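# Swap cart bottle with fridge bottle, then close fridge

## Task

Move the bottle that sits on the cart's top tray into the refrigerator and set it upright on the shelf spot the fridge's own bottle occupied at the beginning; move that fridge bottle onto the tray and set it upright there. Finally close the refrigerator door completely. The task fails if a glass bottle drops any real distance, if the door is swung open or closed violently, or if the robot tips over or ends up leaning. Anything that stays in place only because the robot is holding it at the end does not count.

## Robot and tools

Robot: a Hello Robot Stretch 4, one arm only. It has an omni-wheel base, a lift that slides along a vertical mast, an arm that telescopes straight out, a wrist with yaw, pitch and roll, and a two-finger gripper. It stands about 1.6 m tall; the base rim lies within 0.23 m of the base origin. A loose object may occasionally get nudged by something outside the robot's control.

Frames: the base frame sits on the floor below the base centre, x ahead, y to the left, z up. hand_pose is reported in this frame as a point between the open fingertips; with all wrist joints at zero its axes line up with the base frame. Its printed value may be somewhat off. The odometry frame is the base frame as it was when the scene began.

execute_actions: argument "actions" is a list holding a single action, or empty (empty just reports state and pictures). Optional "cameras": a list drawn from head_camera, head_left_camera, head_right_camera, wrist_camera, all; omitted, null or ["all"] returns every camera, [] returns none. An action contains "base", "joints", or both, optionally with "pace" and "contact_limits"; or it is just {"end_of_arm": "enable_torque"}. All motions in one action begin at once and may finish at different moments.
- "base" holds exactly one relative move from where the base last measured itself: translate_m (metres, forward positive, -2 to 2), strafe_m (metres sideways, left positive, -2 to 2) or rotate_rad (radians in place, counter-clockwise/left positive, -3.2 to 3.2). These are offsets, not poses.
- "joints" is one object keyed by joint name, each an absolute target: lift_m 0 to 1.2 (tolerance 0.004); arm_m 0 to 0.55 (0.004); wrist_yaw_rad -1.134 to 4.276 (0.02; 0 points ahead, positive swings left, 3.14 tucks back, over 3.4 the arm may block it); wrist_pitch_rad -1.117 to 4.259 (0.05; 0 level, 1.57 pointing down); wrist_roll_rad -1.117 to 4.259 (0.02; 0 keeps fingers level, positive turns clockwise when viewed from behind); gripper_m -0.038 to 0.141 (0.004; fingertip gap in metres, negative means the tips press together). Targets past a joint's range get clipped and the result notes it; any other bad value or unknown key rejects the whole call with no motion.
- "pace": "slow", "default", "fast" or "max"; base top speeds 0.1/0.3/0.4/0.6 m/s and 1/2/3/4 rad/s. With the lift above 0.2 the base is further slowed, down to 0.3 m/s and 1 rad/s at 1.2 m.
- "contact_limits": only {"arm_m": v}, v from 0 (gentlest) to 0.75 (firmest), default 0.5; the arm halts when it pushes harder.
Joints or base left out of an action may keep driving toward earlier targets without the status showing it. If any call reports a stop, the later motion calls in that same reply are skipped.

wait: "seconds" 0 to 10; sends nothing new and returns state and images. zoom_image: "camera" plus "region" [x0, y0, x1, y1] in pixels of that camera's latest full image, origin top-left, at most 504x504. finished_scene: "scene" is the current scene's number; it ends the scene permanently and reports success, so everything must already be settled.

Readings: lidar_m lists 12 distances in metres from the base origin, 30-degree sectors starting straight ahead and going counter-clockwise (4th left, 7th behind, 10th right); "-" means nothing seen or closer than 0.25 m. It spans roughly 0.15 m up to robot height and may miss glass, clear plastic, thin legs and much behind. wrist_depth_mm is a 7x7 grid of median depths, 100 to 2000 mm, read from top-left; glass is ignored and the robot's own parts appear. base_odometry comes from wheel turns only. Compare turned_by_wheels with turned_by_imu: a gap above about 0.1 rad suggests slipping or a collision, and heading is off by roughly that difference. base_tilt is in degrees (forward, right positive) with a fixed bias up to 1.5. motor_effort is percent of max, bracket = peak in last action; noisy with per-motor bias. Wheel efforts positive mean turning right.

Statuses: "done"; "off_target" (stopped short, may still push); "contact_stop_at_<key>" (something blocked it; lift, arm or wheels go slack, a slack lift may sag under load, slack wheels may drift); "limit_stop_at_<name>"; "limit_stop_at_tilt" (leaning over 6 degrees, lift, arm and wheels go slack and refuse commands until upright); "limit_stop_at_own_body" (about to hit itself; moving away still works); "time_out"; "torque_fault" (a wrist or gripper motor overloaded and went limp; send {"end_of_arm": "enable_torque"}). on_its_own lists uncommanded behaviour; its "held at" is the held target, not the actual position. Slack parts recover on their next command.

Gripping: command a gap smaller than the bottle's width; going lower squeezes harder and pulls the object inward by up to a third of the shortfall. Neither gripper_m nor "done" proves a grasp; at commanded values of 0 or above, a firm grip shows as a clear gripper effort change. If the tips jam on a surface beneath, raise the lift. A level gripper carrying over about 2 kg faults.

Unfolding: at scene start, lift_m 0.4 with wrist_yaw_rad 0 in one action. Tilting up (pitch below -0.2) with roll below -0.4 or above 4 risks self-collision stops.

Caution: lower bottles gently onto surfaces before opening the fingers; never let glass drop. Swing the fridge door steadily, not fast. With over 1 kg held and arm_m above 0.2, avoid driving or turning, especially at fast paces; strong pushes or pulls, a high gripper or high contact limit can topple the robot. Don't press the gripper into things with base or arm moves.

Cameras: head_camera (mast top, ahead and down; turn the base to aim), head_left_camera and head_right_camera (fisheyes beside it, steeper, show base and arm), wrist_camera (along the fingers, tips near the bottom of the image).

Each tool is called after ">>>" in YAML: its name, and indented under it one key for each argument.

## Session

>>> execute_actions:
  actions: []

Scene clock: 0.00 s.
base_odometry: x=+0.000 y=+0.000 heading=+0.000 (m, m, rad; odometry frame)
turned_by_wheels: +0.000 (rad since the last result)
turned_by_imu: +0.000 (rad since the last result)
base_tilt: forward=-0.2 right=+0.3 (deg)
lidar_m: 1.86 0.81 0.81 0.95 1.24 1.26 1.50 1.03 1.06 1.64 1.67 2.44
base_status: not commanded
joint_positions: lift_m=+0.214 arm_m=+0.003 wrist_yaw_rad=+3.182 wrist_pitch_rad=+0.014 wrist_roll_rad=-0.019 gripper_m=+0.057
joint_status: not commanded
motor_effort: lift_m=+21 arm_m=-1 wrist_yaw_rad=+1 wrist_pitch_rad=-8 wrist_roll_rad=-4 gripper_m=-3 wheel_0=+0 wheel_1=+0 wheel_2=+0 (%)
hand_pose: x=-0.1182 y=+0.0758 z=+0.3879 quat_wxyz=(-0.020, -0.007, -0.010, +1.000) (m; base frame)
wrist_depth_mm: - - 140 - 1576 1308 1098 / - - 138 - 1537 1308 1098 / - 111 138 1863 1576 1281 1078 / 142 138 158 1921 1576 1281 1098 / 211 - - - 1576 1281 1098 / 216 1464 196 1618 208 1281 1060 / 218 976 1025 144 991 1042 1042
pictures: head_camera, head_left_camera, head_right_camera, wrist_camera
Images, in order (width x height): head_camera 420x560, head_left_camera 420x672, head_right_camera 420x672, wrist_camera 616x392.

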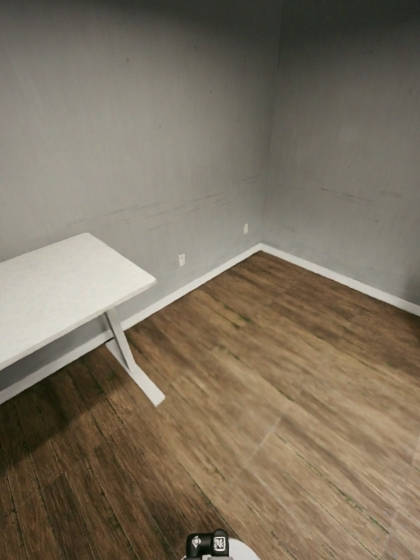

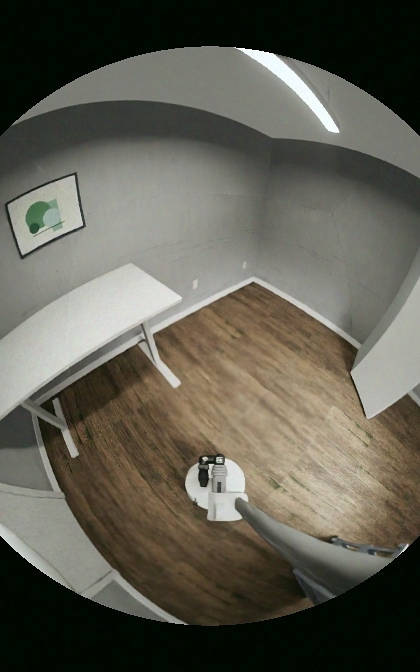

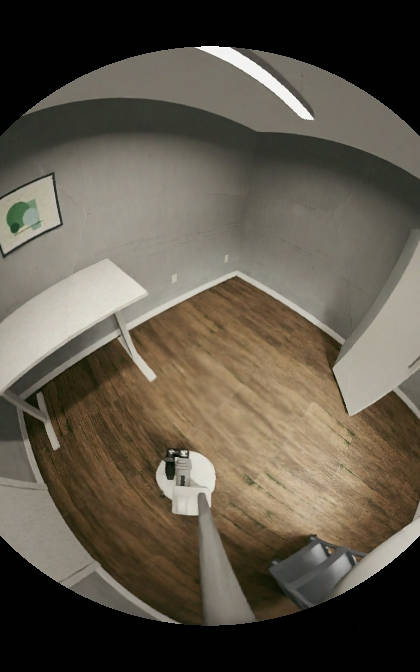

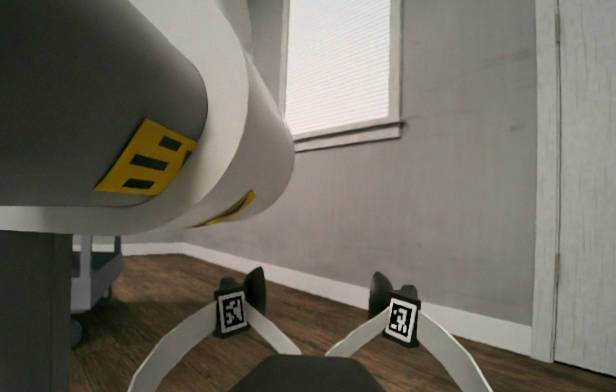

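>>> execute_actions:
  actions:
    - {"base":{"rotate_rad":-1.6},"joints":{"lift_m":0.4,"wrist_yaw_rad":0},"pace":"default"}

Scene clock: 4.87 s.
base_odometry: x=+0.000 y=+0.000 heading=-1.600 (m, m, rad; odometry frame)
turned_by_wheels: -1.600 (rad since the last result)
turned_by_imu: -1.613 (rad since the last result)
base_tilt: forward=-0.2 right=+0.3 (deg)
lidar_m: 1.68 1.61 2.43 1.92 0.80 0.80 0.93 1.26 1.25 1.47 0.99 1.02
base_status: done
joint_positions: lift_m=+0.400 arm_m=+0.003 wrist_yaw_rad=+0.000 wrist_pitch_rad=+0.014 wrist_roll_rad=-0.019 gripper_m=+0.057
joint_status: all done
motor_effort: lift_m=+27(30) arm_m=-1(1) wrist_yaw_rad=-1(7) wrist_pitch_rad=-8(7) wrist_roll_rad=-4(2) gripper_m=-4(5) wheel_0=+1(2) wheel_1=+1(8) wheel_2=+1(9) (%)
hand_pose: x=+0.4620 y=-0.0873 z=+0.5736 quat_wxyz=(+1.000, -0.009, +0.007, +0.000) (m; base frame)
wrist_depth_mm: 1397 1336 - - - - - / 1397 1397 - - - - - / 1366 1430 - - - - - / 1366 1397 - - - - - / 1336 1366 - - - - - / 1366 1366 195 - 208 - - / 1336 1308 1397 144 1397 1464 1576
pictures: head_camera, head_left_camera, head_right_camera, wrist_camera
Images, in order (width x height): head_camera 420x560, head_left_camera 420x672, head_right_camera 420x672, wrist_camera 616x392.

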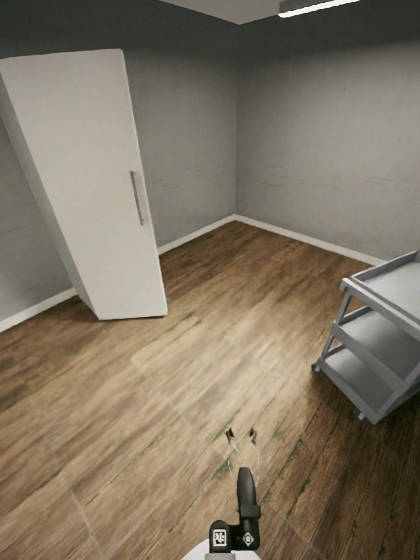

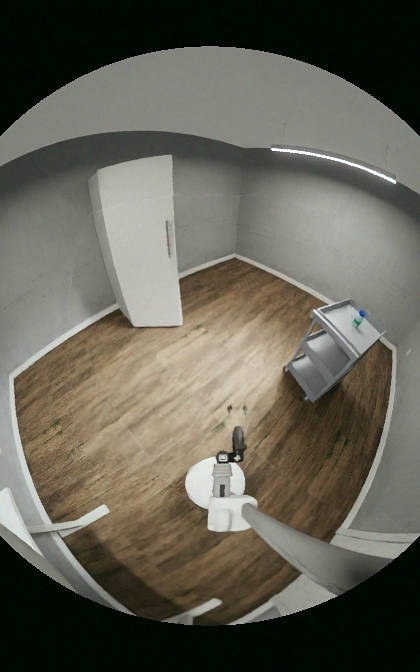

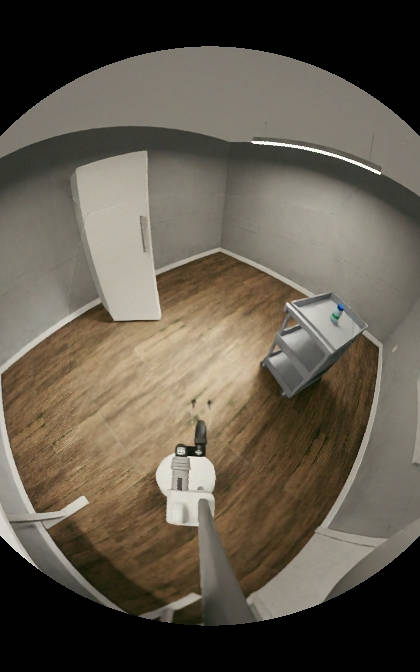

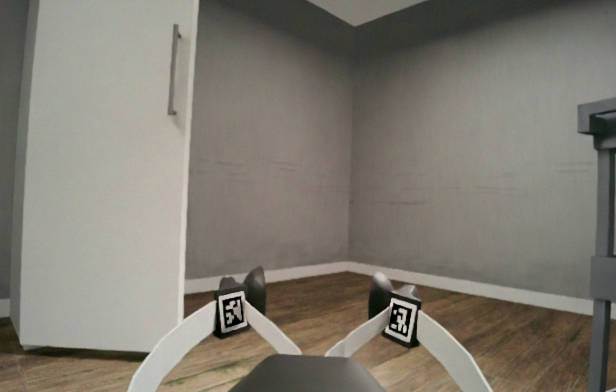

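>>> execute_actions:
  actions:
    - {"base":{"rotate_rad":-0.15},"joints":{"lift_m":0.6}}
  cameras: []

>>> execute_actions:
  actions:
    - {"base":{"translate_m":1.6},"pace":"fast"}
  cameras: []

>>> execute_actions:
  actions:
    - {"base":{"rotate_rad":1.05},"joints":{"lift_m":0.8}}

Scene clock: 22.77 s.
base_odometry: x=+0.000 y=+0.000 heading=-1.750 (m, m, rad; odometry frame)
turned_by_wheels: -0.150 (rad since the last result)
turned_by_imu: -0.150 (rad since the last result)
base_tilt: forward=-0.3 right=+0.3 (deg)
lidar_m: 3.19 1.63 2.44 2.16 0.81 0.79 0.86 1.26 1.27 1.37 1.03 0.99
base_status: done
joint_positions: lift_m=+0.600 arm_m=+0.003 wrist_yaw_rad=+0.000 wrist_pitch_rad=+0.014 wrist_roll_rad=-0.019 gripper_m=+0.057
joint_status: all done
motor_effort: lift_m=+26(28) arm_m=-2(1) wrist_yaw_rad=+0(1) wrist_pitch_rad=-8(8) wrist_roll_rad=-4(3) gripper_m=-5(3) wheel_0=+1(1) wheel_1=+1(4) wheel_2=+1(5) (%)
hand_pose: x=+0.4620 y=-0.0874 z=+0.7736 quat_wxyz=(+1.000, -0.009, +0.007, +0.000) (m; base frame)
wrist_depth_mm: 1281 - - - - - - / 1281 - - - - - - / 1308 - - - - - - / 1281 - - - - - - / 1281 - - - - - - / 1281 - 195 - 208 - - / 1281 1336 1863 144 1808 842 768
pictures: none
No camera images: the call's "cameras" was empty. Leave "cameras" out to get every camera's image.

Scene clock: 28.13 s.
base_odometry: x=-0.284 y=-1.575 heading=-1.750 (m, m, rad; odometry frame)
turned_by_wheels: +0.000 (rad since the last result)
turned_by_imu: +0.003 (rad since the last result)
base_tilt: forward=-0.3 right=+0.3 (deg)
lidar_m: 1.89 1.53 0.98 0.64 2.37 2.20 2.88 0.68 0.66 0.89 1.81 1.75
base_status: done
joint_positions: lift_m=+0.600 arm_m=+0.003 wrist_yaw_rad=+0.000 wrist_pitch_rad=+0.014 wrist_roll_rad=-0.019 gripper_m=+0.057
joint_status: not commanded
motor_effort: lift_m=+26(27) arm_m=-1(1) wrist_yaw_rad=+0(0) wrist_pitch_rad=-7(8) wrist_roll_rad=-1(3) gripper_m=-1(2) wheel_0=-2(5) wheel_1=-2(7) wheel_2=+0(7) (%)
hand_pose: x=+0.4620 y=-0.0874 z=+0.7736 quat_wxyz=(+1.000, -0.009, +0.007, +0.000) (m; base frame)
wrist_depth_mm: 1255 1499 1863 - 1661 1430 1255 / 1255 1464 1808 1921 1661 1397 1255 / 1255 1464 1863 1921 1618 1430 1255 / 1255 1499 1863 1983 1708 1397 1281 / 1281 1464 1863 1863 1618 1430 1255 / 1255 1499 195 1808 208 1397 1281 / 1255 1430 1708 144 1537 1308 1255
pictures: none
No camera images: the call's "cameras" was empty. Leave "cameras" out to get every camera's image.

Scene clock: 30.03 s.
base_odometry: x=-0.284 y=-1.575 heading=-0.700 (m, m, rad; odometry frame)
turned_by_wheels: +1.050 (rad since the last result)
turned_by_imu: +1.060 (rad since the last result)
base_tilt: forward=-0.3 right=+0.3 (deg)
lidar_m: 0.96 0.62 2.43 2.21 2.30 0.68 0.68 0.90 1.83 1.77 1.93 1.53
base_status: done
joint_positions: lift_m=+0.800 arm_m=+0.003 wrist_yaw_rad=+0.000 wrist_pitch_rad=+0.014 wrist_roll_rad=-0.019 gripper_m=+0.057
joint_status: all done
motor_effort: lift_m=+26(28) arm_m=-1(1) wrist_yaw_rad=+0(0) wrist_pitch_rad=-9(7) wrist_roll_rad=-2(2) gripper_m=-2(1) wheel_0=-2(4) wheel_1=-1(6) wheel_2=+0(4) (%)
hand_pose: x=+0.4620 y=-0.0874 z=+0.9736 quat_wxyz=(+1.000, -0.009, +0.007, +0.000) (m; base frame)
wrist_depth_mm: 1008 1229 842 1308 1281 1205 1205 / 946 960 842 1255 1281 1229 1182 / 1008 1255 842 1281 1229 1205 1205 / 1025 1229 866 1308 1229 1229 1229 / 960 1118 866 1308 1229 1229 1182 / 1042 1229 196 1255 208 1205 1205 / 991 1078 904 145 1229 1205 1160
pictures: head_camera, head_left_camera, head_right_camera, wrist_camera
Images, in order (width x height): head_camera 420x560, head_left_camera 420x672, head_right_camera 420x672, wrist_camera 616x392.

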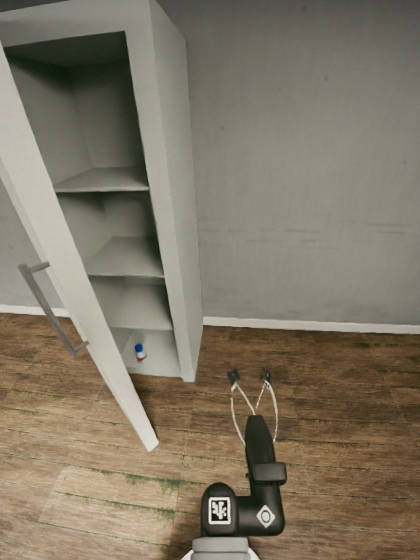

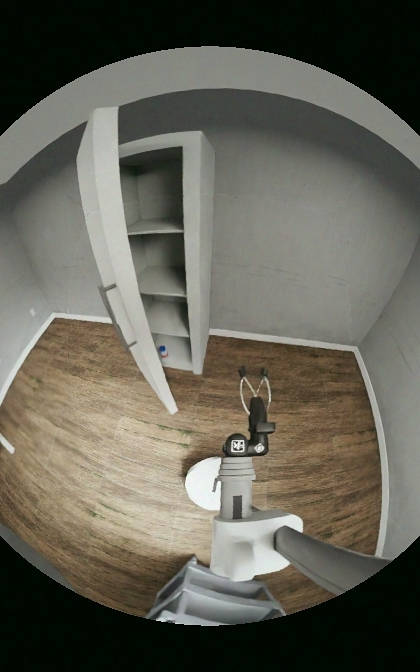

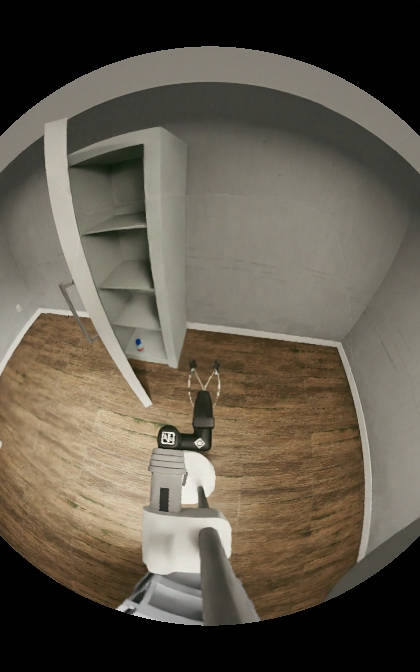

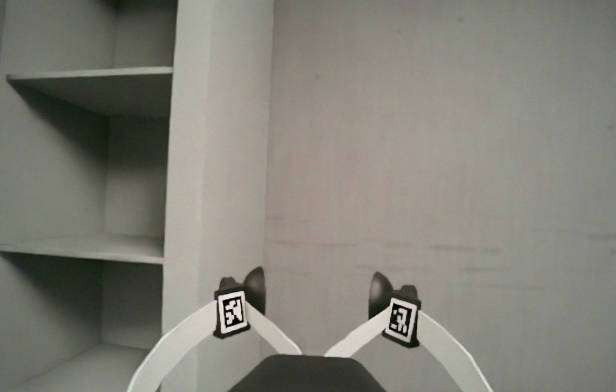

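>>> execute_actions:
  actions:
    - {"base":{"rotate_rad":-0.08},"joints":{"lift_m":0.5,"wrist_pitch_rad":1.5,"arm_m":0.52}}
  cameras: ["head_camera","head_left_camera"]

Scene clock: 42.70 s.
base_odometry: x=-0.284 y=-1.575 heading=-0.780 (m, m, rad; odometry frame)
turned_by_wheels: -0.080 (rad since the last result)
turned_by_imu: -0.080 (rad since the last result)
base_tilt: forward=-0.3 right=+0.3 (deg)
lidar_m: 0.99 0.64 2.21 2.19 2.23 0.91 0.68 0.87 1.86 1.77 1.83 1.58
base_status: done
joint_positions: lift_m=+0.500 arm_m=+0.519 wrist_yaw_rad=+0.000 wrist_pitch_rad=+1.500 wrist_roll_rad=-0.019 gripper_m=+0.057
joint_status: all done
motor_effort: lift_m=+15(25) arm_m=+4(7) wrist_yaw_rad=+0(1) wrist_pitch_rad=+0(8) wrist_roll_rad=-4(0) gripper_m=-3(4) wheel_0=-1(3) wheel_1=-1(6) wheel_2=-1(5) (%)
hand_pose: x=+0.7106 y=-0.0874 z=+0.3909 quat_wxyz=(+0.732, -0.007, +0.682, +0.006) (m; base frame)
wrist_depth_mm: 469 603 647 647 640 640 621 / 654 647 640 640 627 621 621 / 640 647 634 627 621 621 621 / 634 627 627 615 609 609 597 / 627 615 609 603 603 597 597 / 615 597 196 591 208 580 580 / 603 597 585 144 580 580 580
pictures: head_camera, head_left_camera
Images, in order (width x height): head_camera 420x560, head_left_camera 420x672.

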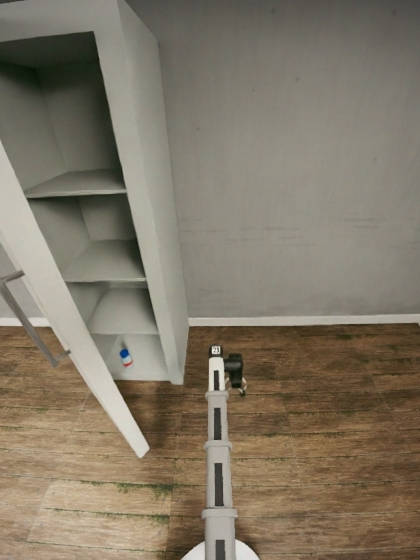

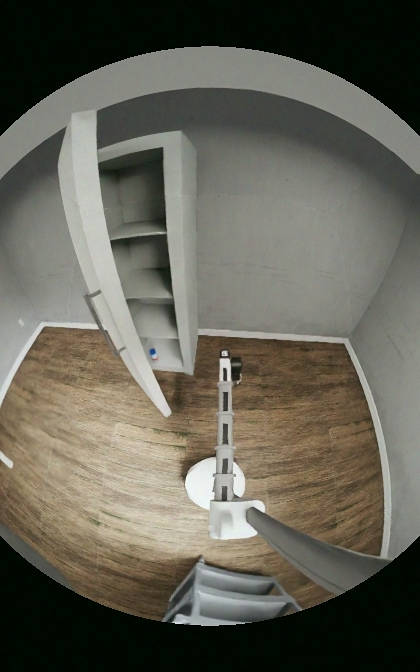

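>>> execute_actions:
  actions:
    - {"base":{"strafe_m":0.26}}
  cameras: []

>>> execute_actions:
  actions:
    - {"base":{"strafe_m":0.2},"pace":"slow"}
  cameras: ["head_camera","head_left_camera"]

Scene clock: 48.70 s.
base_odometry: x=-0.101 y=-1.390 heading=-0.780 (m, m, rad; odometry frame)
turned_by_wheels: +0.000 (rad since the last result)
turned_by_imu: +0.001 (rad since the last result)
base_tilt: forward=-0.2 right=+0.3 (deg)
lidar_m: 0.53 0.53 2.22 1.95 1.96 2.27 0.65 0.69 2.14 2.03 2.12 1.58
base_status: done
joint_positions: lift_m=+0.500 arm_m=+0.519 wrist_yaw_rad=+0.000 wrist_pitch_rad=+1.500 wrist_roll_rad=-0.019 gripper_m=+0.057
joint_status: not commanded
motor_effort: lift_m=+15(15) arm_m=+4(4) wrist_yaw_rad=+0(0) wrist_pitch_rad=+1(1) wrist_roll_rad=-1(1) gripper_m=-5(4) wheel_0=+0(10) wheel_1=-1(6) wheel_2=-1(6) (%)
hand_pose: x=+0.7106 y=-0.0874 z=+0.3909 quat_wxyz=(+0.732, -0.007, +0.682, +0.006) (m; base frame)
wrist_depth_mm: 521 525 466 647 647 634 627 / 647 647 640 627 634 621 615 / 640 640 634 627 621 615 603 / 627 627 621 609 615 603 603 / 484 621 603 615 603 603 591 / 404 544 196 597 208 585 585 / 355 415 597 145 574 580 580
pictures: none
No camera images: the call's "cameras" was empty. Leave "cameras" out to get every camera's image.

Scene clock: 51.83 s.
base_odometry: x=+0.039 y=-1.248 heading=-0.780 (m, m, rad; odometry frame)
turned_by_wheels: +0.000 (rad since the last result)
turned_by_imu: -0.002 (rad since the last result)
base_tilt: forward=-0.2 right=+0.3 (deg)
lidar_m: 0.96 0.36 2.19 1.75 1.76 2.27 0.91 0.72 2.35 2.24 2.14 1.56
base_status: done
joint_positions: lift_m=+0.500 arm_m=+0.519 wrist_yaw_rad=+0.000 wrist_pitch_rad=+1.500 wrist_roll_rad=-0.019 gripper_m=+0.057
joint_status: not commanded
motor_effort: lift_m=+15(15) arm_m=+4(5) wrist_yaw_rad=+1(1) wrist_pitch_rad=+0(1) wrist_roll_rad=-1(0) gripper_m=-3(2) wheel_0=+0(14) wheel_1=+1(8) wheel_2=-1(11) (%)
hand_pose: x=+0.7105 y=-0.0874 z=+0.3909 quat_wxyz=(+0.732, -0.007, +0.682, +0.006) (m; base frame)
wrist_depth_mm: 530 525 521 512 452 634 627 / 580 640 640 627 621 621 627 / 564 647 634 627 621 609 621 / 530 627 621 621 615 609 609 / 500 609 609 609 603 591 585 / 473 603 196 597 208 591 591 / 452 597 591 144 585 580 569
pictures: head_camera, head_left_camera
Images, in order (width x height): head_camera 420x560, head_left_camera 420x672.

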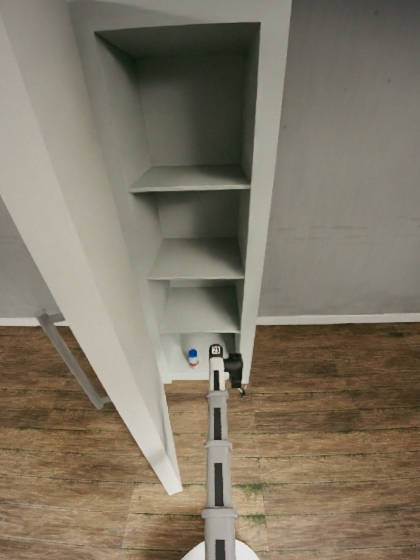

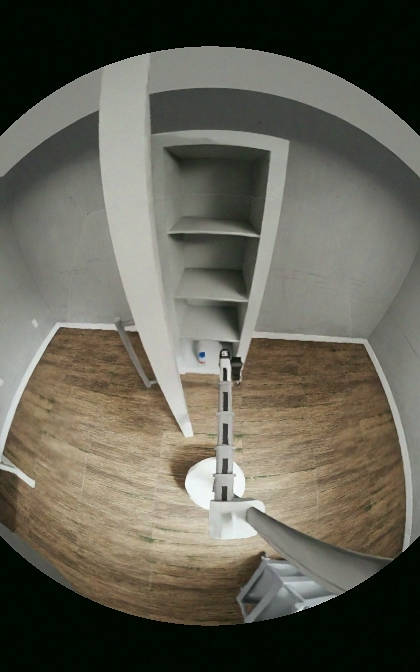

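>>> execute_actions:
  actions: []
  cameras: ["head_camera","head_left_camera"]

Scene clock: 53.20 s.
base_odometry: x=+0.039 y=-1.248 heading=-0.780 (m, m, rad; odometry frame)
turned_by_wheels: +0.000 (rad since the last result)
turned_by_imu: +0.000 (rad since the last result)
base_tilt: forward=-0.2 right=+0.3 (deg)
lidar_m: 0.94 0.48 0.47 1.72 1.78 2.23 0.91 0.72 2.34 2.25 2.13 1.58
base_status: done
joint_positions: lift_m=+0.500 arm_m=+0.519 wrist_yaw_rad=+0.000 wrist_pitch_rad=+1.500 wrist_roll_rad=-0.019 gripper_m=+0.057
joint_status: not commanded
motor_effort: lift_m=+15(15) arm_m=+4(5) wrist_yaw_rad=+0(1) wrist_pitch_rad=-2(1) wrist_roll_rad=-5(0) gripper_m=-5(2) wheel_0=+1(14) wheel_1=+1(8) wheel_2=-1(11) (%)
hand_pose: x=+0.7105 y=-0.0874 z=+0.3909 quat_wxyz=(+0.732, -0.007, +0.682, +0.006) (m; base frame)
wrist_depth_mm: 525 525 517 521 455 634 634 / 597 647 640 627 627 627 627 / 603 634 634 621 621 621 615 / 627 621 627 615 615 603 597 / 621 621 603 603 603 591 591 / 615 597 196 597 208 585 585 / 597 597 591 145 580 574 574
pictures: head_camera, head_left_camera
Images, in order (width x height): head_camera 420x560, head_left_camera 420x672.

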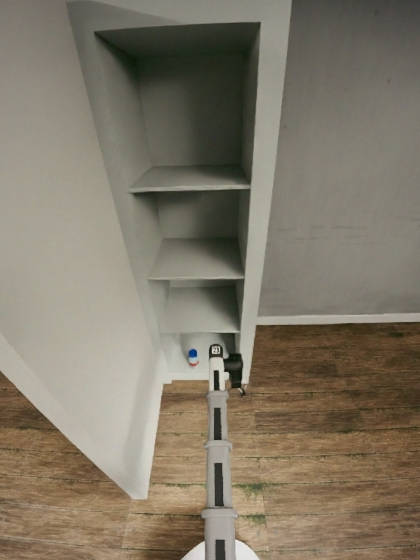

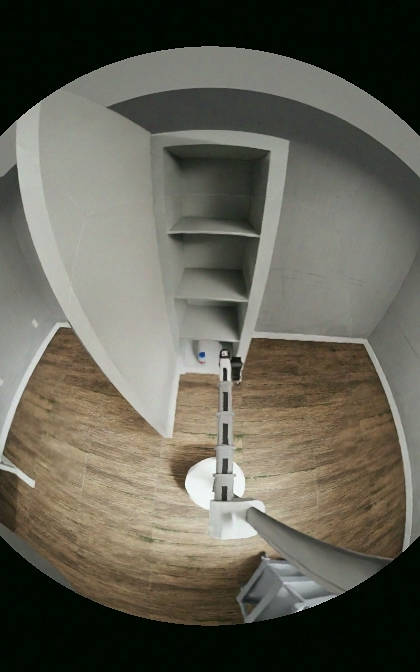

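>>> execute_actions:
  actions:
    - {"joints":{"lift_m":0.25,"wrist_pitch_rad":0.0,"arm_m":0.2,"gripper_m":0.14}}
  cameras: ["head_camera"]

>>> execute_actions:
  actions:
    - {"base":{"strafe_m":0.21},"joints":{"lift_m":0.05}}
  cameras: ["head_camera","wrist_camera"]

Scene clock: 59.00 s.
base_odometry: x=+0.039 y=-1.248 heading=-0.780 (m, m, rad; odometry frame)
turned_by_wheels: +0.000 (rad since the last result)
turned_by_imu: +0.001 (rad since the last result)
base_tilt: forward=-0.3 right=+0.4 (deg)
lidar_m: 0.96 0.47 0.45 1.73 1.73 2.27 0.90 0.72 2.34 2.25 2.16 1.56
base_status: not commanded
joint_positions: lift_m=+0.250 arm_m=+0.201 wrist_yaw_rad=+0.000 wrist_pitch_rad=+0.003 wrist_roll_rad=-0.019 gripper_m=+0.140
joint_status: all done
motor_effort: lift_m=+15(16) arm_m=-4(4) wrist_yaw_rad=+1(2) wrist_pitch_rad=-8(9) wrist_roll_rad=-1(1) gripper_m=-2(4) wheel_0=+0(0) wheel_1=+1(1) wheel_2=-1(1) (%)
hand_pose: x=+0.6601 y=-0.0874 z=+0.4279 quat_wxyz=(+1.000, -0.009, +0.001, +0.000) (m; base frame)
wrist_depth_mm: 585 759 842 831 564 1078 1078 / 580 778 991 991 559 1098 1060 / 580 788 976 976 549 1078 1098 / 574 750 991 976 554 1098 1078 / 574 788 976 976 544 1060 1060 / 574 676 976 946 544 207 1060 / 569 668 831 145 549 1060 1042
pictures: head_camera
Images, in order (width x height): head_camera 420x560.

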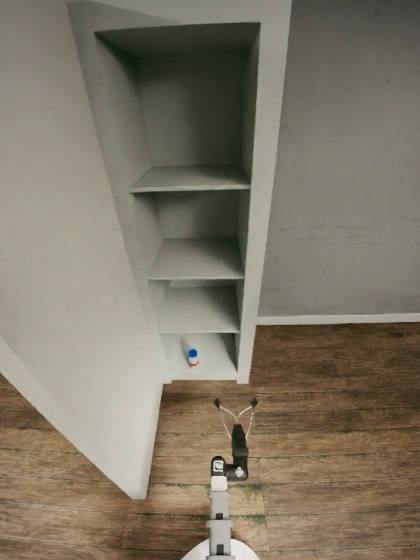

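Scene clock: 61.00 s.
base_odometry: x=+0.187 y=-1.098 heading=-0.780 (m, m, rad; odometry frame)
turned_by_wheels: +0.000 (rad since the last result)
turned_by_imu: +0.000 (rad since the last result)
base_tilt: forward=-0.3 right=+0.3 (deg)
lidar_m: 0.56 0.32 2.20 1.69 1.54 2.10 2.18 0.85 1.07 2.46 2.17 1.01
base_status: done
joint_positions: lift_m=+0.050 arm_m=+0.201 wrist_yaw_rad=+0.000 wrist_pitch_rad=+0.003 wrist_roll_rad=-0.019 gripper_m=+0.140
joint_status: all done
motor_effort: lift_m=+15(16) arm_m=-5(4) wrist_yaw_rad=-1(1) wrist_pitch_rad=-7(7) wrist_roll_rad=-3(3) gripper_m=-1(3) wheel_0=+1(8) wheel_1=-1(14) wheel_2=-1(4) (%)
hand_pose: x=+0.6601 y=-0.0874 z=+0.2279 quat_wxyz=(+1.000, -0.009, +0.001, +0.000) (m; base frame)
wrist_depth_mm: 320 452 676 991 976 615 1098 / 317 462 627 683 668 574 1098 / 322 473 715 976 991 603 1060 / 325 473 732 991 960 603 1078 / 327 480 741 891 976 591 1042 / 327 397 554 585 603 207 976 / 332 452 549 145 544 535 676
pictures: head_camera, wrist_camera
Images, in order (width x height): head_camera 420x560, wrist_camera 616x392.

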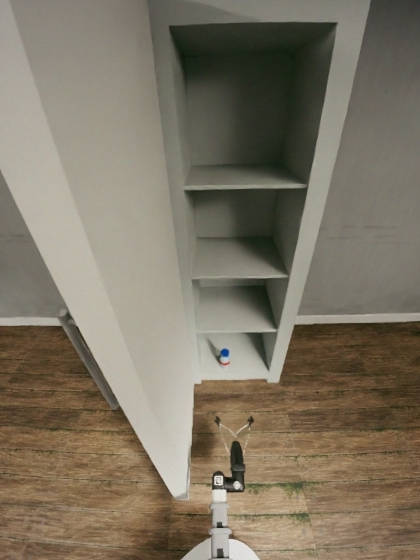

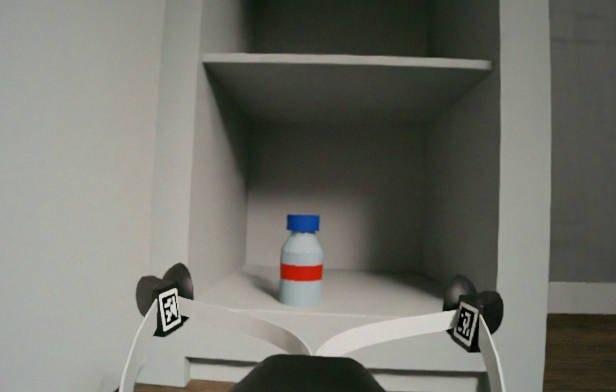

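>>> execute_actions:
  actions:
    - {"base":{"strafe_m":-0.1},"joints":{"lift_m":0.0,"wrist_pitch_rad":0.04}}
  cameras: []

>>> execute_actions:
  actions:
    - {"base":{"translate_m":0.16}}
  cameras: []

>>> execute_actions:
  actions:
    - {"base":{"rotate_rad":0.12},"joints":{"arm_m":0.3}}
  cameras: ["head_camera","wrist_camera"]

Scene clock: 75.87 s.
base_odometry: x=+0.117 y=-1.169 heading=-0.781 (m, m, rad; odometry frame)
turned_by_wheels: +0.000 (rad since the last result)
turned_by_imu: +0.001 (rad since the last result)
base_tilt: forward=-0.3 right=+0.3 (deg)
lidar_m: 0.96 0.39 2.18 1.69 1.64 2.23 1.09 0.80 1.19 2.36 2.13 1.01
base_status: done
joint_positions: lift_m=+0.001 arm_m=+0.201 wrist_yaw_rad=+0.000 wrist_pitch_rad=+0.042 wrist_roll_rad=-0.019 gripper_m=+0.140
joint_status: all done
motor_effort: lift_m=+15(15) arm_m=-4(5) wrist_yaw_rad=+0(0) wrist_pitch_rad=-8(8) wrist_roll_rad=-2(2) gripper_m=+1(3) wheel_0=-1(4) wheel_1=+0(7) wheel_2=+0(2) (%)
hand_pose: x=+0.6599 y=-0.0874 z=+0.1670 quat_wxyz=(+1.000, -0.009, +0.021, +0.000) (m; base frame)
wrist_depth_mm: 455 569 634 634 609 549 1060 / 452 564 878 960 768 539 1078 / 455 580 976 976 854 539 1060 / 462 585 798 976 854 549 1060 / 459 569 597 661 603 1060 1060 / 480 574 559 564 549 208 788 / 473 469 496 145 512 508 539
pictures: none
No camera images: the call's "cameras" was empty. Leave "cameras" out to get every camera's image.

Scene clock: 77.73 s.
base_odometry: x=+0.230 y=-1.282 heading=-0.781 (m, m, rad; odometry frame)
turned_by_wheels: +0.000 (rad since the last result)
turned_by_imu: +0.001 (rad since the last result)
base_tilt: forward=-0.3 right=+0.4 (deg)
lidar_m: 0.80 0.32 0.28 2.30 1.69 2.21 1.15 0.93 2.44 2.36 1.94 0.84
base_status: done
joint_positions: lift_m=+0.001 arm_m=+0.201 wrist_yaw_rad=+0.000 wrist_pitch_rad=+0.042 wrist_roll_rad=-0.019 gripper_m=+0.140
joint_status: not commanded
motor_effort: lift_m=+15(15) arm_m=-4(4) wrist_yaw_rad=+0(0) wrist_pitch_rad=-6(6) wrist_roll_rad=-1(1) gripper_m=+0(1) wheel_0=+0(2) wheel_1=-1(8) wheel_2=+3(11) (%)
hand_pose: x=+0.6599 y=-0.0874 z=+0.1670 quat_wxyz=(+1.000, -0.009, +0.021, +0.000) (m; base frame)
wrist_depth_mm: 410 559 640 621 609 384 931 / 413 569 831 809 778 387 904 / 407 574 820 820 820 384 891 / 413 580 462 820 820 387 917 / 413 517 445 654 615 387 904 / 407 407 399 399 389 206 715 / 415 436 427 145 392 387 504
pictures: none
No camera images: the call's "cameras" was empty. Leave "cameras" out to get every camera's image.

Scene clock: 79.03 s.
base_odometry: x=+0.230 y=-1.282 heading=-0.660 (m, m, rad; odometry frame)
turned_by_wheels: +0.120 (rad since the last result)
turned_by_imu: +0.122 (rad since the last result)
base_tilt: forward=-0.2 right=+0.3 (deg)
lidar_m: 0.69 0.29 0.27 1.69 1.72 2.35 1.02 0.93 2.39 2.37 1.71 0.81
base_status: done
joint_positions: lift_m=+0.001 arm_m=+0.299 wrist_yaw_rad=+0.000 wrist_pitch_rad=+0.042 wrist_roll_rad=-0.019 gripper_m=+0.140
joint_status: all done
motor_effort: lift_m=+15(15) arm_m=+4(3) wrist_yaw_rad=+0(1) wrist_pitch_rad=-6(8) wrist_roll_rad=-3(4) gripper_m=+2(1) wheel_0=+0(2) wheel_1=+2(1) wheel_2=-1(8) (%)
hand_pose: x=+0.7584 y=-0.0874 z=+0.1670 quat_wxyz=(+1.000, -0.009, +0.021, +0.000) (m; base frame)
wrist_depth_mm: 330 359 554 634 621 591 459 / 330 364 574 732 699 668 466 / 334 368 580 715 707 668 462 / 334 373 603 345 699 676 452 / 332 377 521 334 683 597 442 / 334 322 310 332 342 206 349 / 334 320 307 145 285 271 265
pictures: head_camera, wrist_camera
Images, in order (width x height): head_camera 420x560, wrist_camera 616x392.

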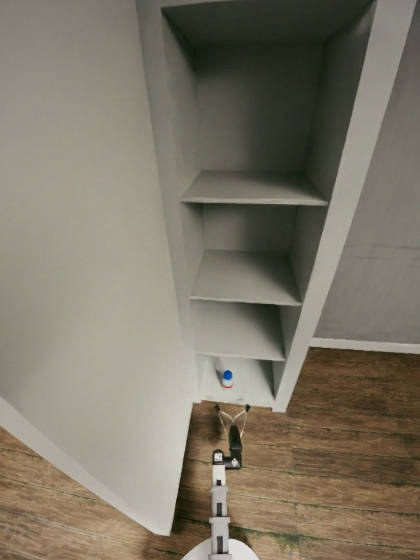

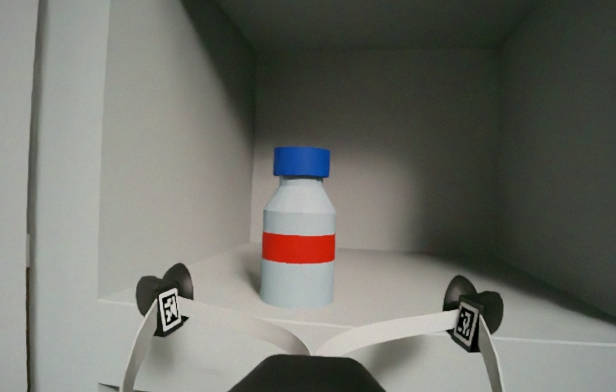

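>>> execute_actions:
  actions:
    - {"base":{"rotate_rad":0.018},"joints":{"arm_m":0.42,"lift_m":0.012}}
  cameras: ["wrist_camera"]

Scene clock: 83.67 s.
base_odometry: x=+0.230 y=-1.282 heading=-0.642 (m, m, rad; odometry frame)
turned_by_wheels: +0.018 (rad since the last result)
turned_by_imu: +0.019 (rad since the last result)
base_tilt: forward=-0.3 right=+0.3 (deg)
lidar_m: 0.63 0.29 0.28 1.71 1.72 2.34 1.02 0.95 2.40 2.35 1.70 0.82
base_status: done
joint_positions: lift_m=+0.012 arm_m=+0.419 wrist_yaw_rad=+0.000 wrist_pitch_rad=+0.042 wrist_roll_rad=-0.019 gripper_m=+0.140
joint_status: all done
motor_effort: lift_m=+26(28) arm_m=+4(3) wrist_yaw_rad=+0(2) wrist_pitch_rad=-7(7) wrist_roll_rad=-3(0) gripper_m=-3(0) wheel_0=+0(0) wheel_1=+0(1) wheel_2=+0(3) (%)
hand_pose: x=+0.8784 y=-0.0874 z=+0.1775 quat_wxyz=(+1.000, -0.009, +0.021, +0.000) (m; base frame)
wrist_depth_mm: 236 307 480 597 585 559 517 / 233 314 488 615 585 564 521 / 235 319 496 609 591 564 517 / 236 322 508 224 585 569 512 / 238 322 504 212 580 559 508 / 238 279 294 209 375 208 387 / 225 231 238 144 248 250 267
pictures: wrist_camera
Images, in order (width x height): wrist_camera 616x392.

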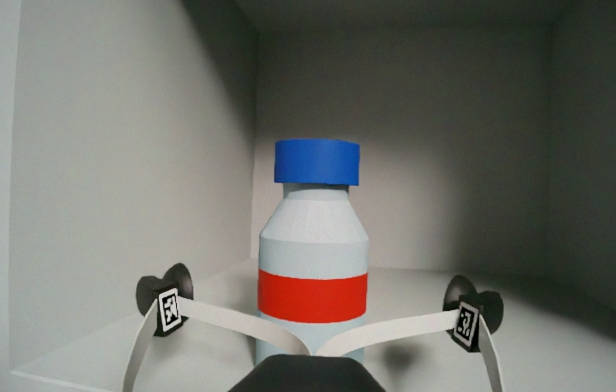

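>>> execute_actions:
  actions:
    - {"joints":{"arm_m":0.44}}
  cameras: []

>>> execute_actions:
  actions:
    - {"joints":{"gripper_m":0.02}}
  cameras: ["wrist_camera"]

Scene clock: 87.13 s.
base_odometry: x=+0.230 y=-1.282 heading=-0.642 (m, m, rad; odometry frame)
turned_by_wheels: +0.000 (rad since the last result)
turned_by_imu: +0.001 (rad since the last result)
base_tilt: forward=-0.3 right=+0.3 (deg)
lidar_m: 0.63 0.27 0.29 1.67 1.74 2.35 1.02 0.94 2.37 2.36 1.70 0.82
base_status: not commanded
joint_positions: lift_m=+0.012 arm_m=+0.439 wrist_yaw_rad=+0.000 wrist_pitch_rad=+0.042 wrist_roll_rad=-0.019 gripper_m=+0.140
joint_status: all done
motor_effort: lift_m=+26(27) arm_m=+4(5) wrist_yaw_rad=+0(1) wrist_pitch_rad=-7(7) wrist_roll_rad=-4(3) gripper_m=+2(3) wheel_0=+1(1) wheel_1=+0(0) wheel_2=+0(0) (%)
hand_pose: x=+0.8984 y=-0.0874 z=+0.1775 quat_wxyz=(+1.000, -0.009, +0.021, +0.000) (m; base frame)
wrist_depth_mm: 231 306 469 585 559 539 521 / 229 310 480 603 569 549 525 / 233 314 484 203 569 554 525 / 234 317 496 202 564 549 517 / 235 317 462 191 559 544 512 / 236 274 296 190 342 207 384 / 225 231 238 145 248 250 268
pictures: none
No camera images: the call's "cameras" was empty. Leave "cameras" out to get every camera's image.

Scene clock: 89.30 s.
base_odometry: x=+0.230 y=-1.282 heading=-0.642 (m, m, rad; odometry frame)
turned_by_wheels: +0.000 (rad since the last result)
turned_by_imu: +0.001 (rad since the last result)
base_tilt: forward=-0.2 right=+0.3 (deg)
lidar_m: 0.63 0.29 0.28 1.70 1.75 2.34 1.00 0.94 2.39 2.37 1.70 0.82
base_status: not commanded
joint_positions: lift_m=+0.012 arm_m=+0.439 wrist_yaw_rad=+0.001 wrist_pitch_rad=+0.043 wrist_roll_rad=-0.019 gripper_m=+0.020
joint_status: all done
motor_effort: lift_m=+26(26) arm_m=+4(4) wrist_yaw_rad=-3(4) wrist_pitch_rad=-8(8) wrist_roll_rad=-2(0) gripper_m=-22(27) wheel_0=+0(1) wheel_1=+0(0) wheel_2=+0(0) (%)
hand_pose: x=+0.8985 y=-0.0872 z=+0.1774 quat_wxyz=(+1.000, -0.009, +0.021, +0.001) (m; base frame)
wrist_depth_mm: 232 304 469 585 564 544 530 / 229 309 477 591 569 544 530 / 231 314 484 185 569 544 521 / 234 317 496 189 559 539 521 / 236 319 466 177 559 554 512 / 236 289 188 175 186 377 382 / 223 217 229 174 216 161 268
pictures: wrist_camera
Images, in order (width x height): wrist_camera 616x392.

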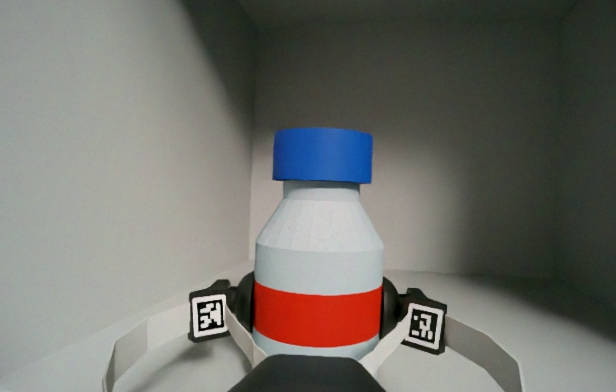

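>>> execute_actions:
  actions:
    - {"joints":{"lift_m":0.05,"gripper_m":0.005}}
  cameras: ["wrist_camera"]

>>> execute_actions:
  actions:
    - {"joints":{"arm_m":0.0}}
  cameras: ["wrist_camera","head_right_camera"]

Scene clock: 93.17 s.
base_odometry: x=+0.230 y=-1.282 heading=-0.642 (m, m, rad; odometry frame)
turned_by_wheels: +0.000 (rad since the last result)
turned_by_imu: +0.001 (rad since the last result)
base_tilt: forward=-0.3 right=+0.3 (deg)
lidar_m: 0.65 0.27 0.29 1.67 1.75 2.36 1.01 0.95 2.41 2.36 1.71 0.81
base_status: not commanded
joint_positions: lift_m=+0.049 arm_m=+0.439 wrist_yaw_rad=+0.000 wrist_pitch_rad=+0.048 wrist_roll_rad=-0.019 gripper_m=+0.006
joint_status: all done
motor_effort: lift_m=+28(30) arm_m=+4(4) wrist_yaw_rad=+0(2) wrist_pitch_rad=-21(26) wrist_roll_rad=-1(3) gripper_m=-29(27) wheel_0=+1(0) wheel_1=+0(0) wheel_2=+0(0) (%)
hand_pose: x=+0.8984 y=-0.0873 z=+0.2138 quat_wxyz=(+1.000, -0.009, +0.024, +0.000) (m; base frame)
wrist_depth_mm: 231 304 473 535 525 521 492 / 229 312 480 591 569 539 530 / 232 315 484 179 564 544 525 / 233 317 492 183 569 549 517 / 236 319 469 172 564 544 508 / 236 290 185 170 190 484 469 / 241 274 289 168 187 167 332
pictures: wrist_camera
Images, in order (width x height): wrist_camera 616x392.

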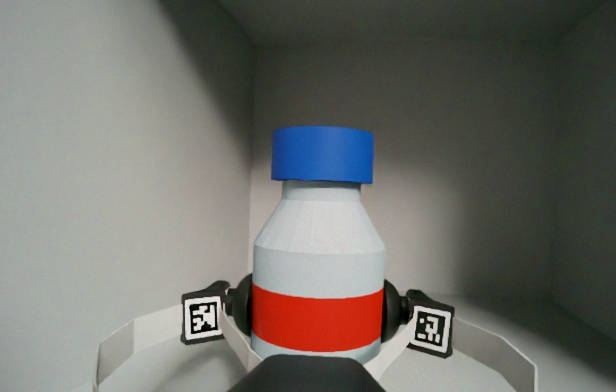

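Scene clock: 94.87 s.
base_odometry: x=+0.230 y=-1.282 heading=-0.642 (m, m, rad; odometry frame)
turned_by_wheels: +0.000 (rad since the last result)
turned_by_imu: +0.000 (rad since the last result)
base_tilt: forward=-0.3 right=+0.3 (deg)
lidar_m: 0.51 0.28 0.27 1.65 1.73 2.36 0.97 0.94 2.39 2.36 1.69 0.82
base_status: not commanded
joint_positions: lift_m=+0.049 arm_m=+0.122 wrist_yaw_rad=+0.000 wrist_pitch_rad=+0.048 wrist_roll_rad=-0.019 gripper_m=+0.006
joint_status: arm_m limit_stop_at_own_body (moved -0.317 of -0.439)
joint sent to its limit — the command would take arm_m past its lower limit, so that joint was sent only as far as its limit.
on_its_own: lift_m is slack since a limit_stop_at_own_body; arm_m is slack since a limit_stop_at_own_body (your +0.000 is given up)
motor_effort: lift_m=+21(28) arm_m=+0(5) wrist_yaw_rad=+0(9) wrist_pitch_rad=-22(24) wrist_roll_rad=+0(3) gripper_m=-26(22) wheel_0=+0(1) wheel_1=+0(1) wheel_2=-1(2) (%)
hand_pose: x=+0.5811 y=-0.0874 z=+0.2137 quat_wxyz=(+1.000, -0.009, +0.024, +0.000) (m; base frame)
wrist_depth_mm: 329 436 539 535 521 521 439 / 329 445 591 809 768 668 442 / 330 455 603 180 866 750 427 / 334 459 615 183 866 741 424 / 336 459 574 172 798 699 421 / 338 415 185 170 189 492 418 / 347 397 504 168 188 166 418
pictures: head_right_camera, wrist_camera
Images, in order (width x height): head_right_camera 420x672, wrist_camera 616x392.

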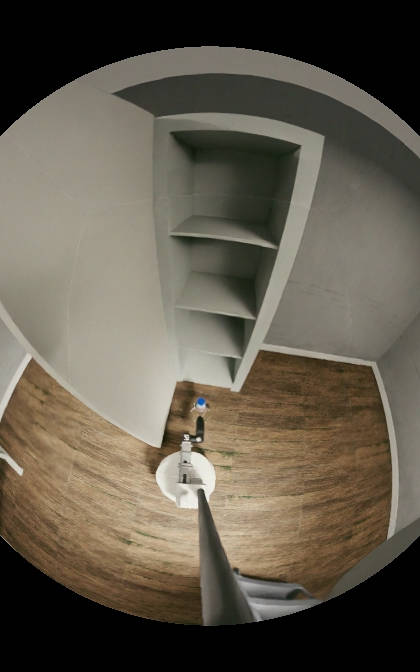

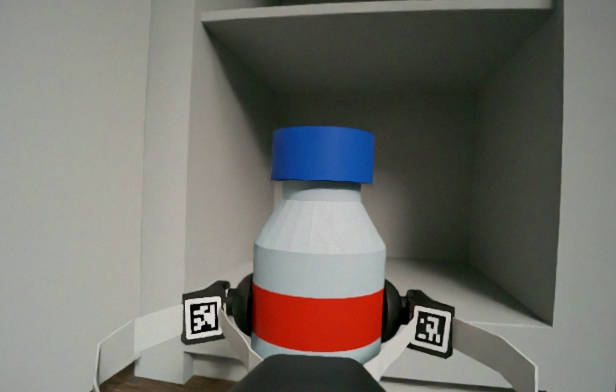

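>>> execute_actions:
  actions:
    - {"base":{"strafe_m":-0.15},"joints":{"lift_m":0.35,"arm_m":0.13}}
  cameras: []

>>> execute_actions:
  actions:
    - {"base":{"rotate_rad":-2.85},"joints":{"lift_m":0.9,"arm_m":0.01},"pace":"default"}

Scene clock: 99.93 s.
base_odometry: x=+0.140 y=-1.402 heading=-0.642 (m, m, rad; odometry frame)
turned_by_wheels: +0.000 (rad since the last result)
turned_by_imu: +0.002 (rad since the last result)
base_tilt: forward=-0.2 right=+0.3 (deg)
lidar_m: 0.52 0.48 0.37 1.83 1.87 2.40 0.88 0.99 2.24 2.21 1.70 0.78
base_status: done
joint_positions: lift_m=+0.349 arm_m=+0.129 wrist_yaw_rad=+0.000 wrist_pitch_rad=+0.048 wrist_roll_rad=-0.019 gripper_m=+0.006
joint_status: all done
motor_effort: lift_m=+28(30) arm_m=+4(6) wrist_yaw_rad=-1(1) wrist_pitch_rad=-23(23) wrist_roll_rad=-3(2) gripper_m=-27(27) wheel_0=+1(11) wheel_1=+1(11) wheel_2=+0(2) (%)
hand_pose: x=+0.5883 y=-0.0874 z=+0.5138 quat_wxyz=(+1.000, -0.009, +0.024, +0.000) (m; base frame)
wrist_depth_mm: 508 597 723 723 661 410 891 / 496 597 891 866 831 407 878 / 500 609 891 180 831 404 878 / 500 591 878 183 768 413 891 / 512 591 842 172 415 410 904 / 508 559 184 170 190 413 891 / 508 535 831 169 187 165 891
pictures: none
No camera images: the call's "cameras" was empty. Leave "cameras" out to get every camera's image.

Scene clock: 103.03 s.
base_odometry: x=+0.140 y=-1.402 heading=+2.791 (m, m, rad; odometry frame)
turned_by_wheels: -2.850 (rad since the last result)
turned_by_imu: -2.876 (rad since the last result)
base_tilt: forward=-0.2 right=+0.4 (deg)
lidar_m: 0.41 1.40 2.20 2.12 1.44 0.78 0.60 0.40 0.45 1.84 2.26 1.12
base_status: done
joint_positions: lift_m=+0.899 arm_m=+0.011 wrist_yaw_rad=+0.000 wrist_pitch_rad=+0.048 wrist_roll_rad=-0.019 gripper_m=+0.006
joint_status: all done
motor_effort: lift_m=+28(29) arm_m=-4(6) wrist_yaw_rad=+1(5) wrist_pitch_rad=-23(23) wrist_roll_rad=-2(0) gripper_m=-27(28) wheel_0=+1(8) wheel_1=+0(10) wheel_2=-1(5) (%)
hand_pose: x=+0.4698 y=-0.0874 z=+1.0638 quat_wxyz=(+1.000, -0.009, +0.024, +0.000) (m; base frame)
wrist_depth_mm: - - - - - 1863 1756 / - - - - - 1863 1756 / - - - 180 - 1983 1808 / - - - 183 - 1863 1808 / - - - 172 - 1863 1708 / - - 186 170 190 1863 1756 / - - 1205 169 187 165 1708
pictures: head_camera, head_left_camera, head_right_camera, wrist_camera
Images, in order (width x height): head_camera 420x560, head_left_camera 420x672, head_right_camera 420x672, wrist_camera 616x392.

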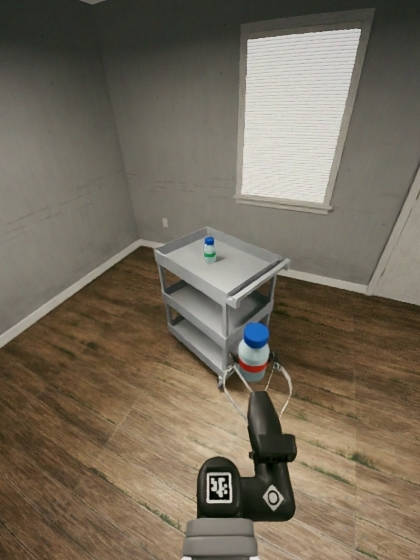

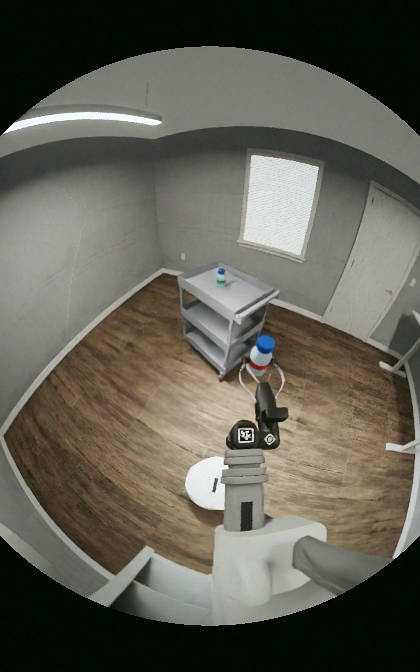

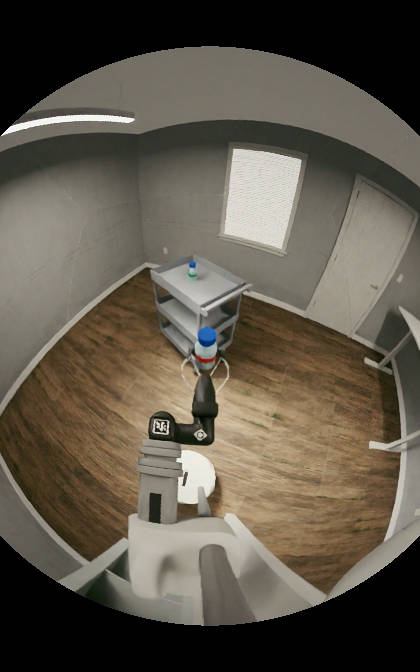

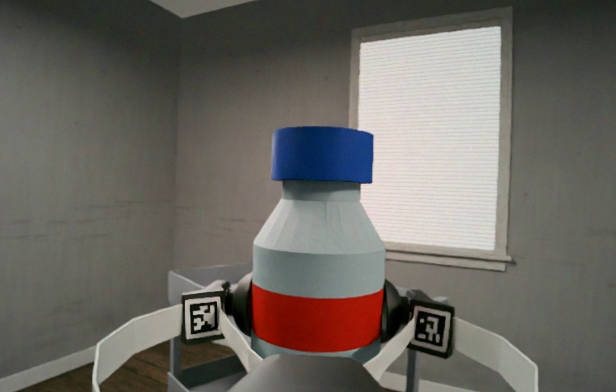

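>>> execute_actions:
  actions:
    - {"base":{"translate_m":0.5}}
  cameras: ["head_camera","wrist_camera","head_left_camera"]

>>> zoom_image:
  camera: "head_camera"
  region: [100, 230, 400, 530]

Scene clock: 113.73 s.
base_odometry: x=-0.329 y=-1.231 heading=+2.791 (m, m, rad; odometry frame)
turned_by_wheels: +0.000 (rad since the last result)
turned_by_imu: +0.002 (rad since the last result)
base_tilt: forward=-0.2 right=+0.3 (deg)
lidar_m: 0.37 0.68 1.98 2.03 1.94 1.25 0.94 0.86 1.96 1.97 2.05 0.44
base_status: done
joint_positions: lift_m=+0.899 arm_m=+0.011 wrist_yaw_rad=+0.000 wrist_pitch_rad=+0.048 wrist_roll_rad=-0.019 gripper_m=+0.006
joint_status: not commanded
motor_effort: lift_m=+28(28) arm_m=-4(4) wrist_yaw_rad=+0(0) wrist_pitch_rad=-23(23) wrist_roll_rad=-4(4) gripper_m=-28(25) wheel_0=+0(7) wheel_1=+1(9) wheel_2=+2(5) (%)
hand_pose: x=+0.4698 y=-0.0874 z=+1.0638 quat_wxyz=(+1.000, -0.009, +0.024, +0.000) (m; base frame)
wrist_depth_mm: 1808 - - 1808 1708 1499 1366 / 1756 - - 1808 1618 1430 1336 / 1756 - - 180 1618 1499 1336 / 1863 - - 183 1661 1464 1336 / 1808 - - 173 1537 1464 1366 / 1808 - 185 170 190 1430 1366 / 1808 634 591 168 188 167 1366
pictures: head_camera, head_left_camera, wrist_camera
Images, in order (width x height): head_camera 420x560, head_left_camera 420x672, wrist_camera 616x392.

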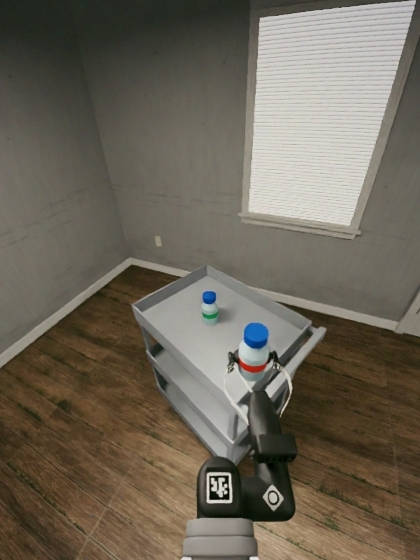

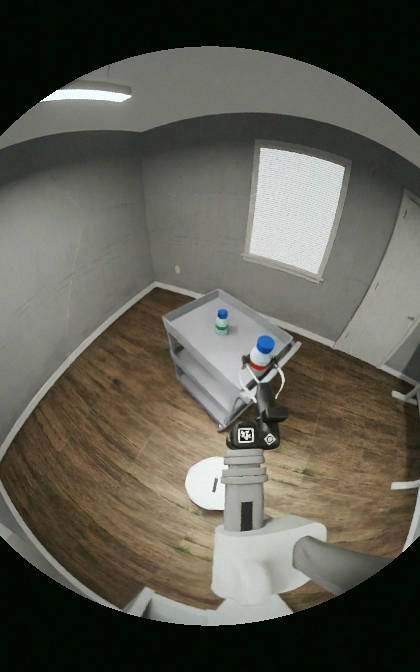

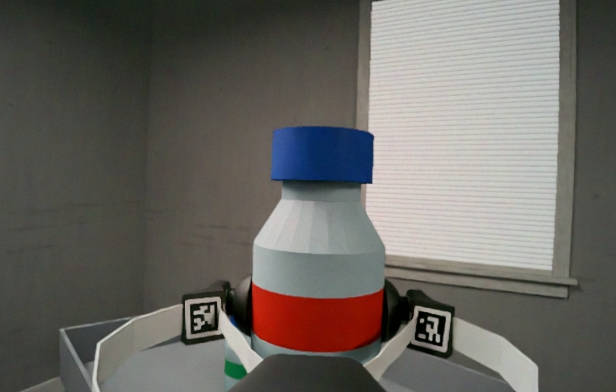

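Region (100, 230, 400, 530) of head_camera's 420x560 image, scaled by 1.680, with more detail than that image has.

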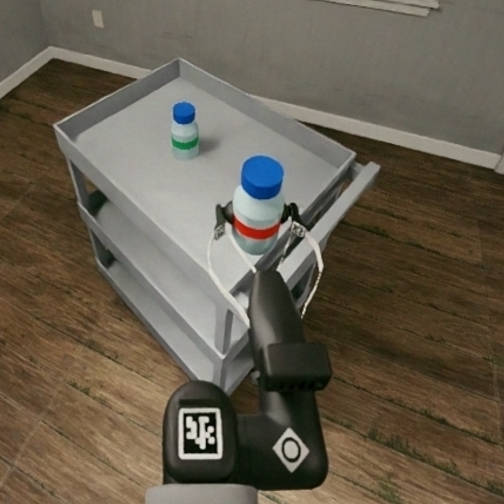

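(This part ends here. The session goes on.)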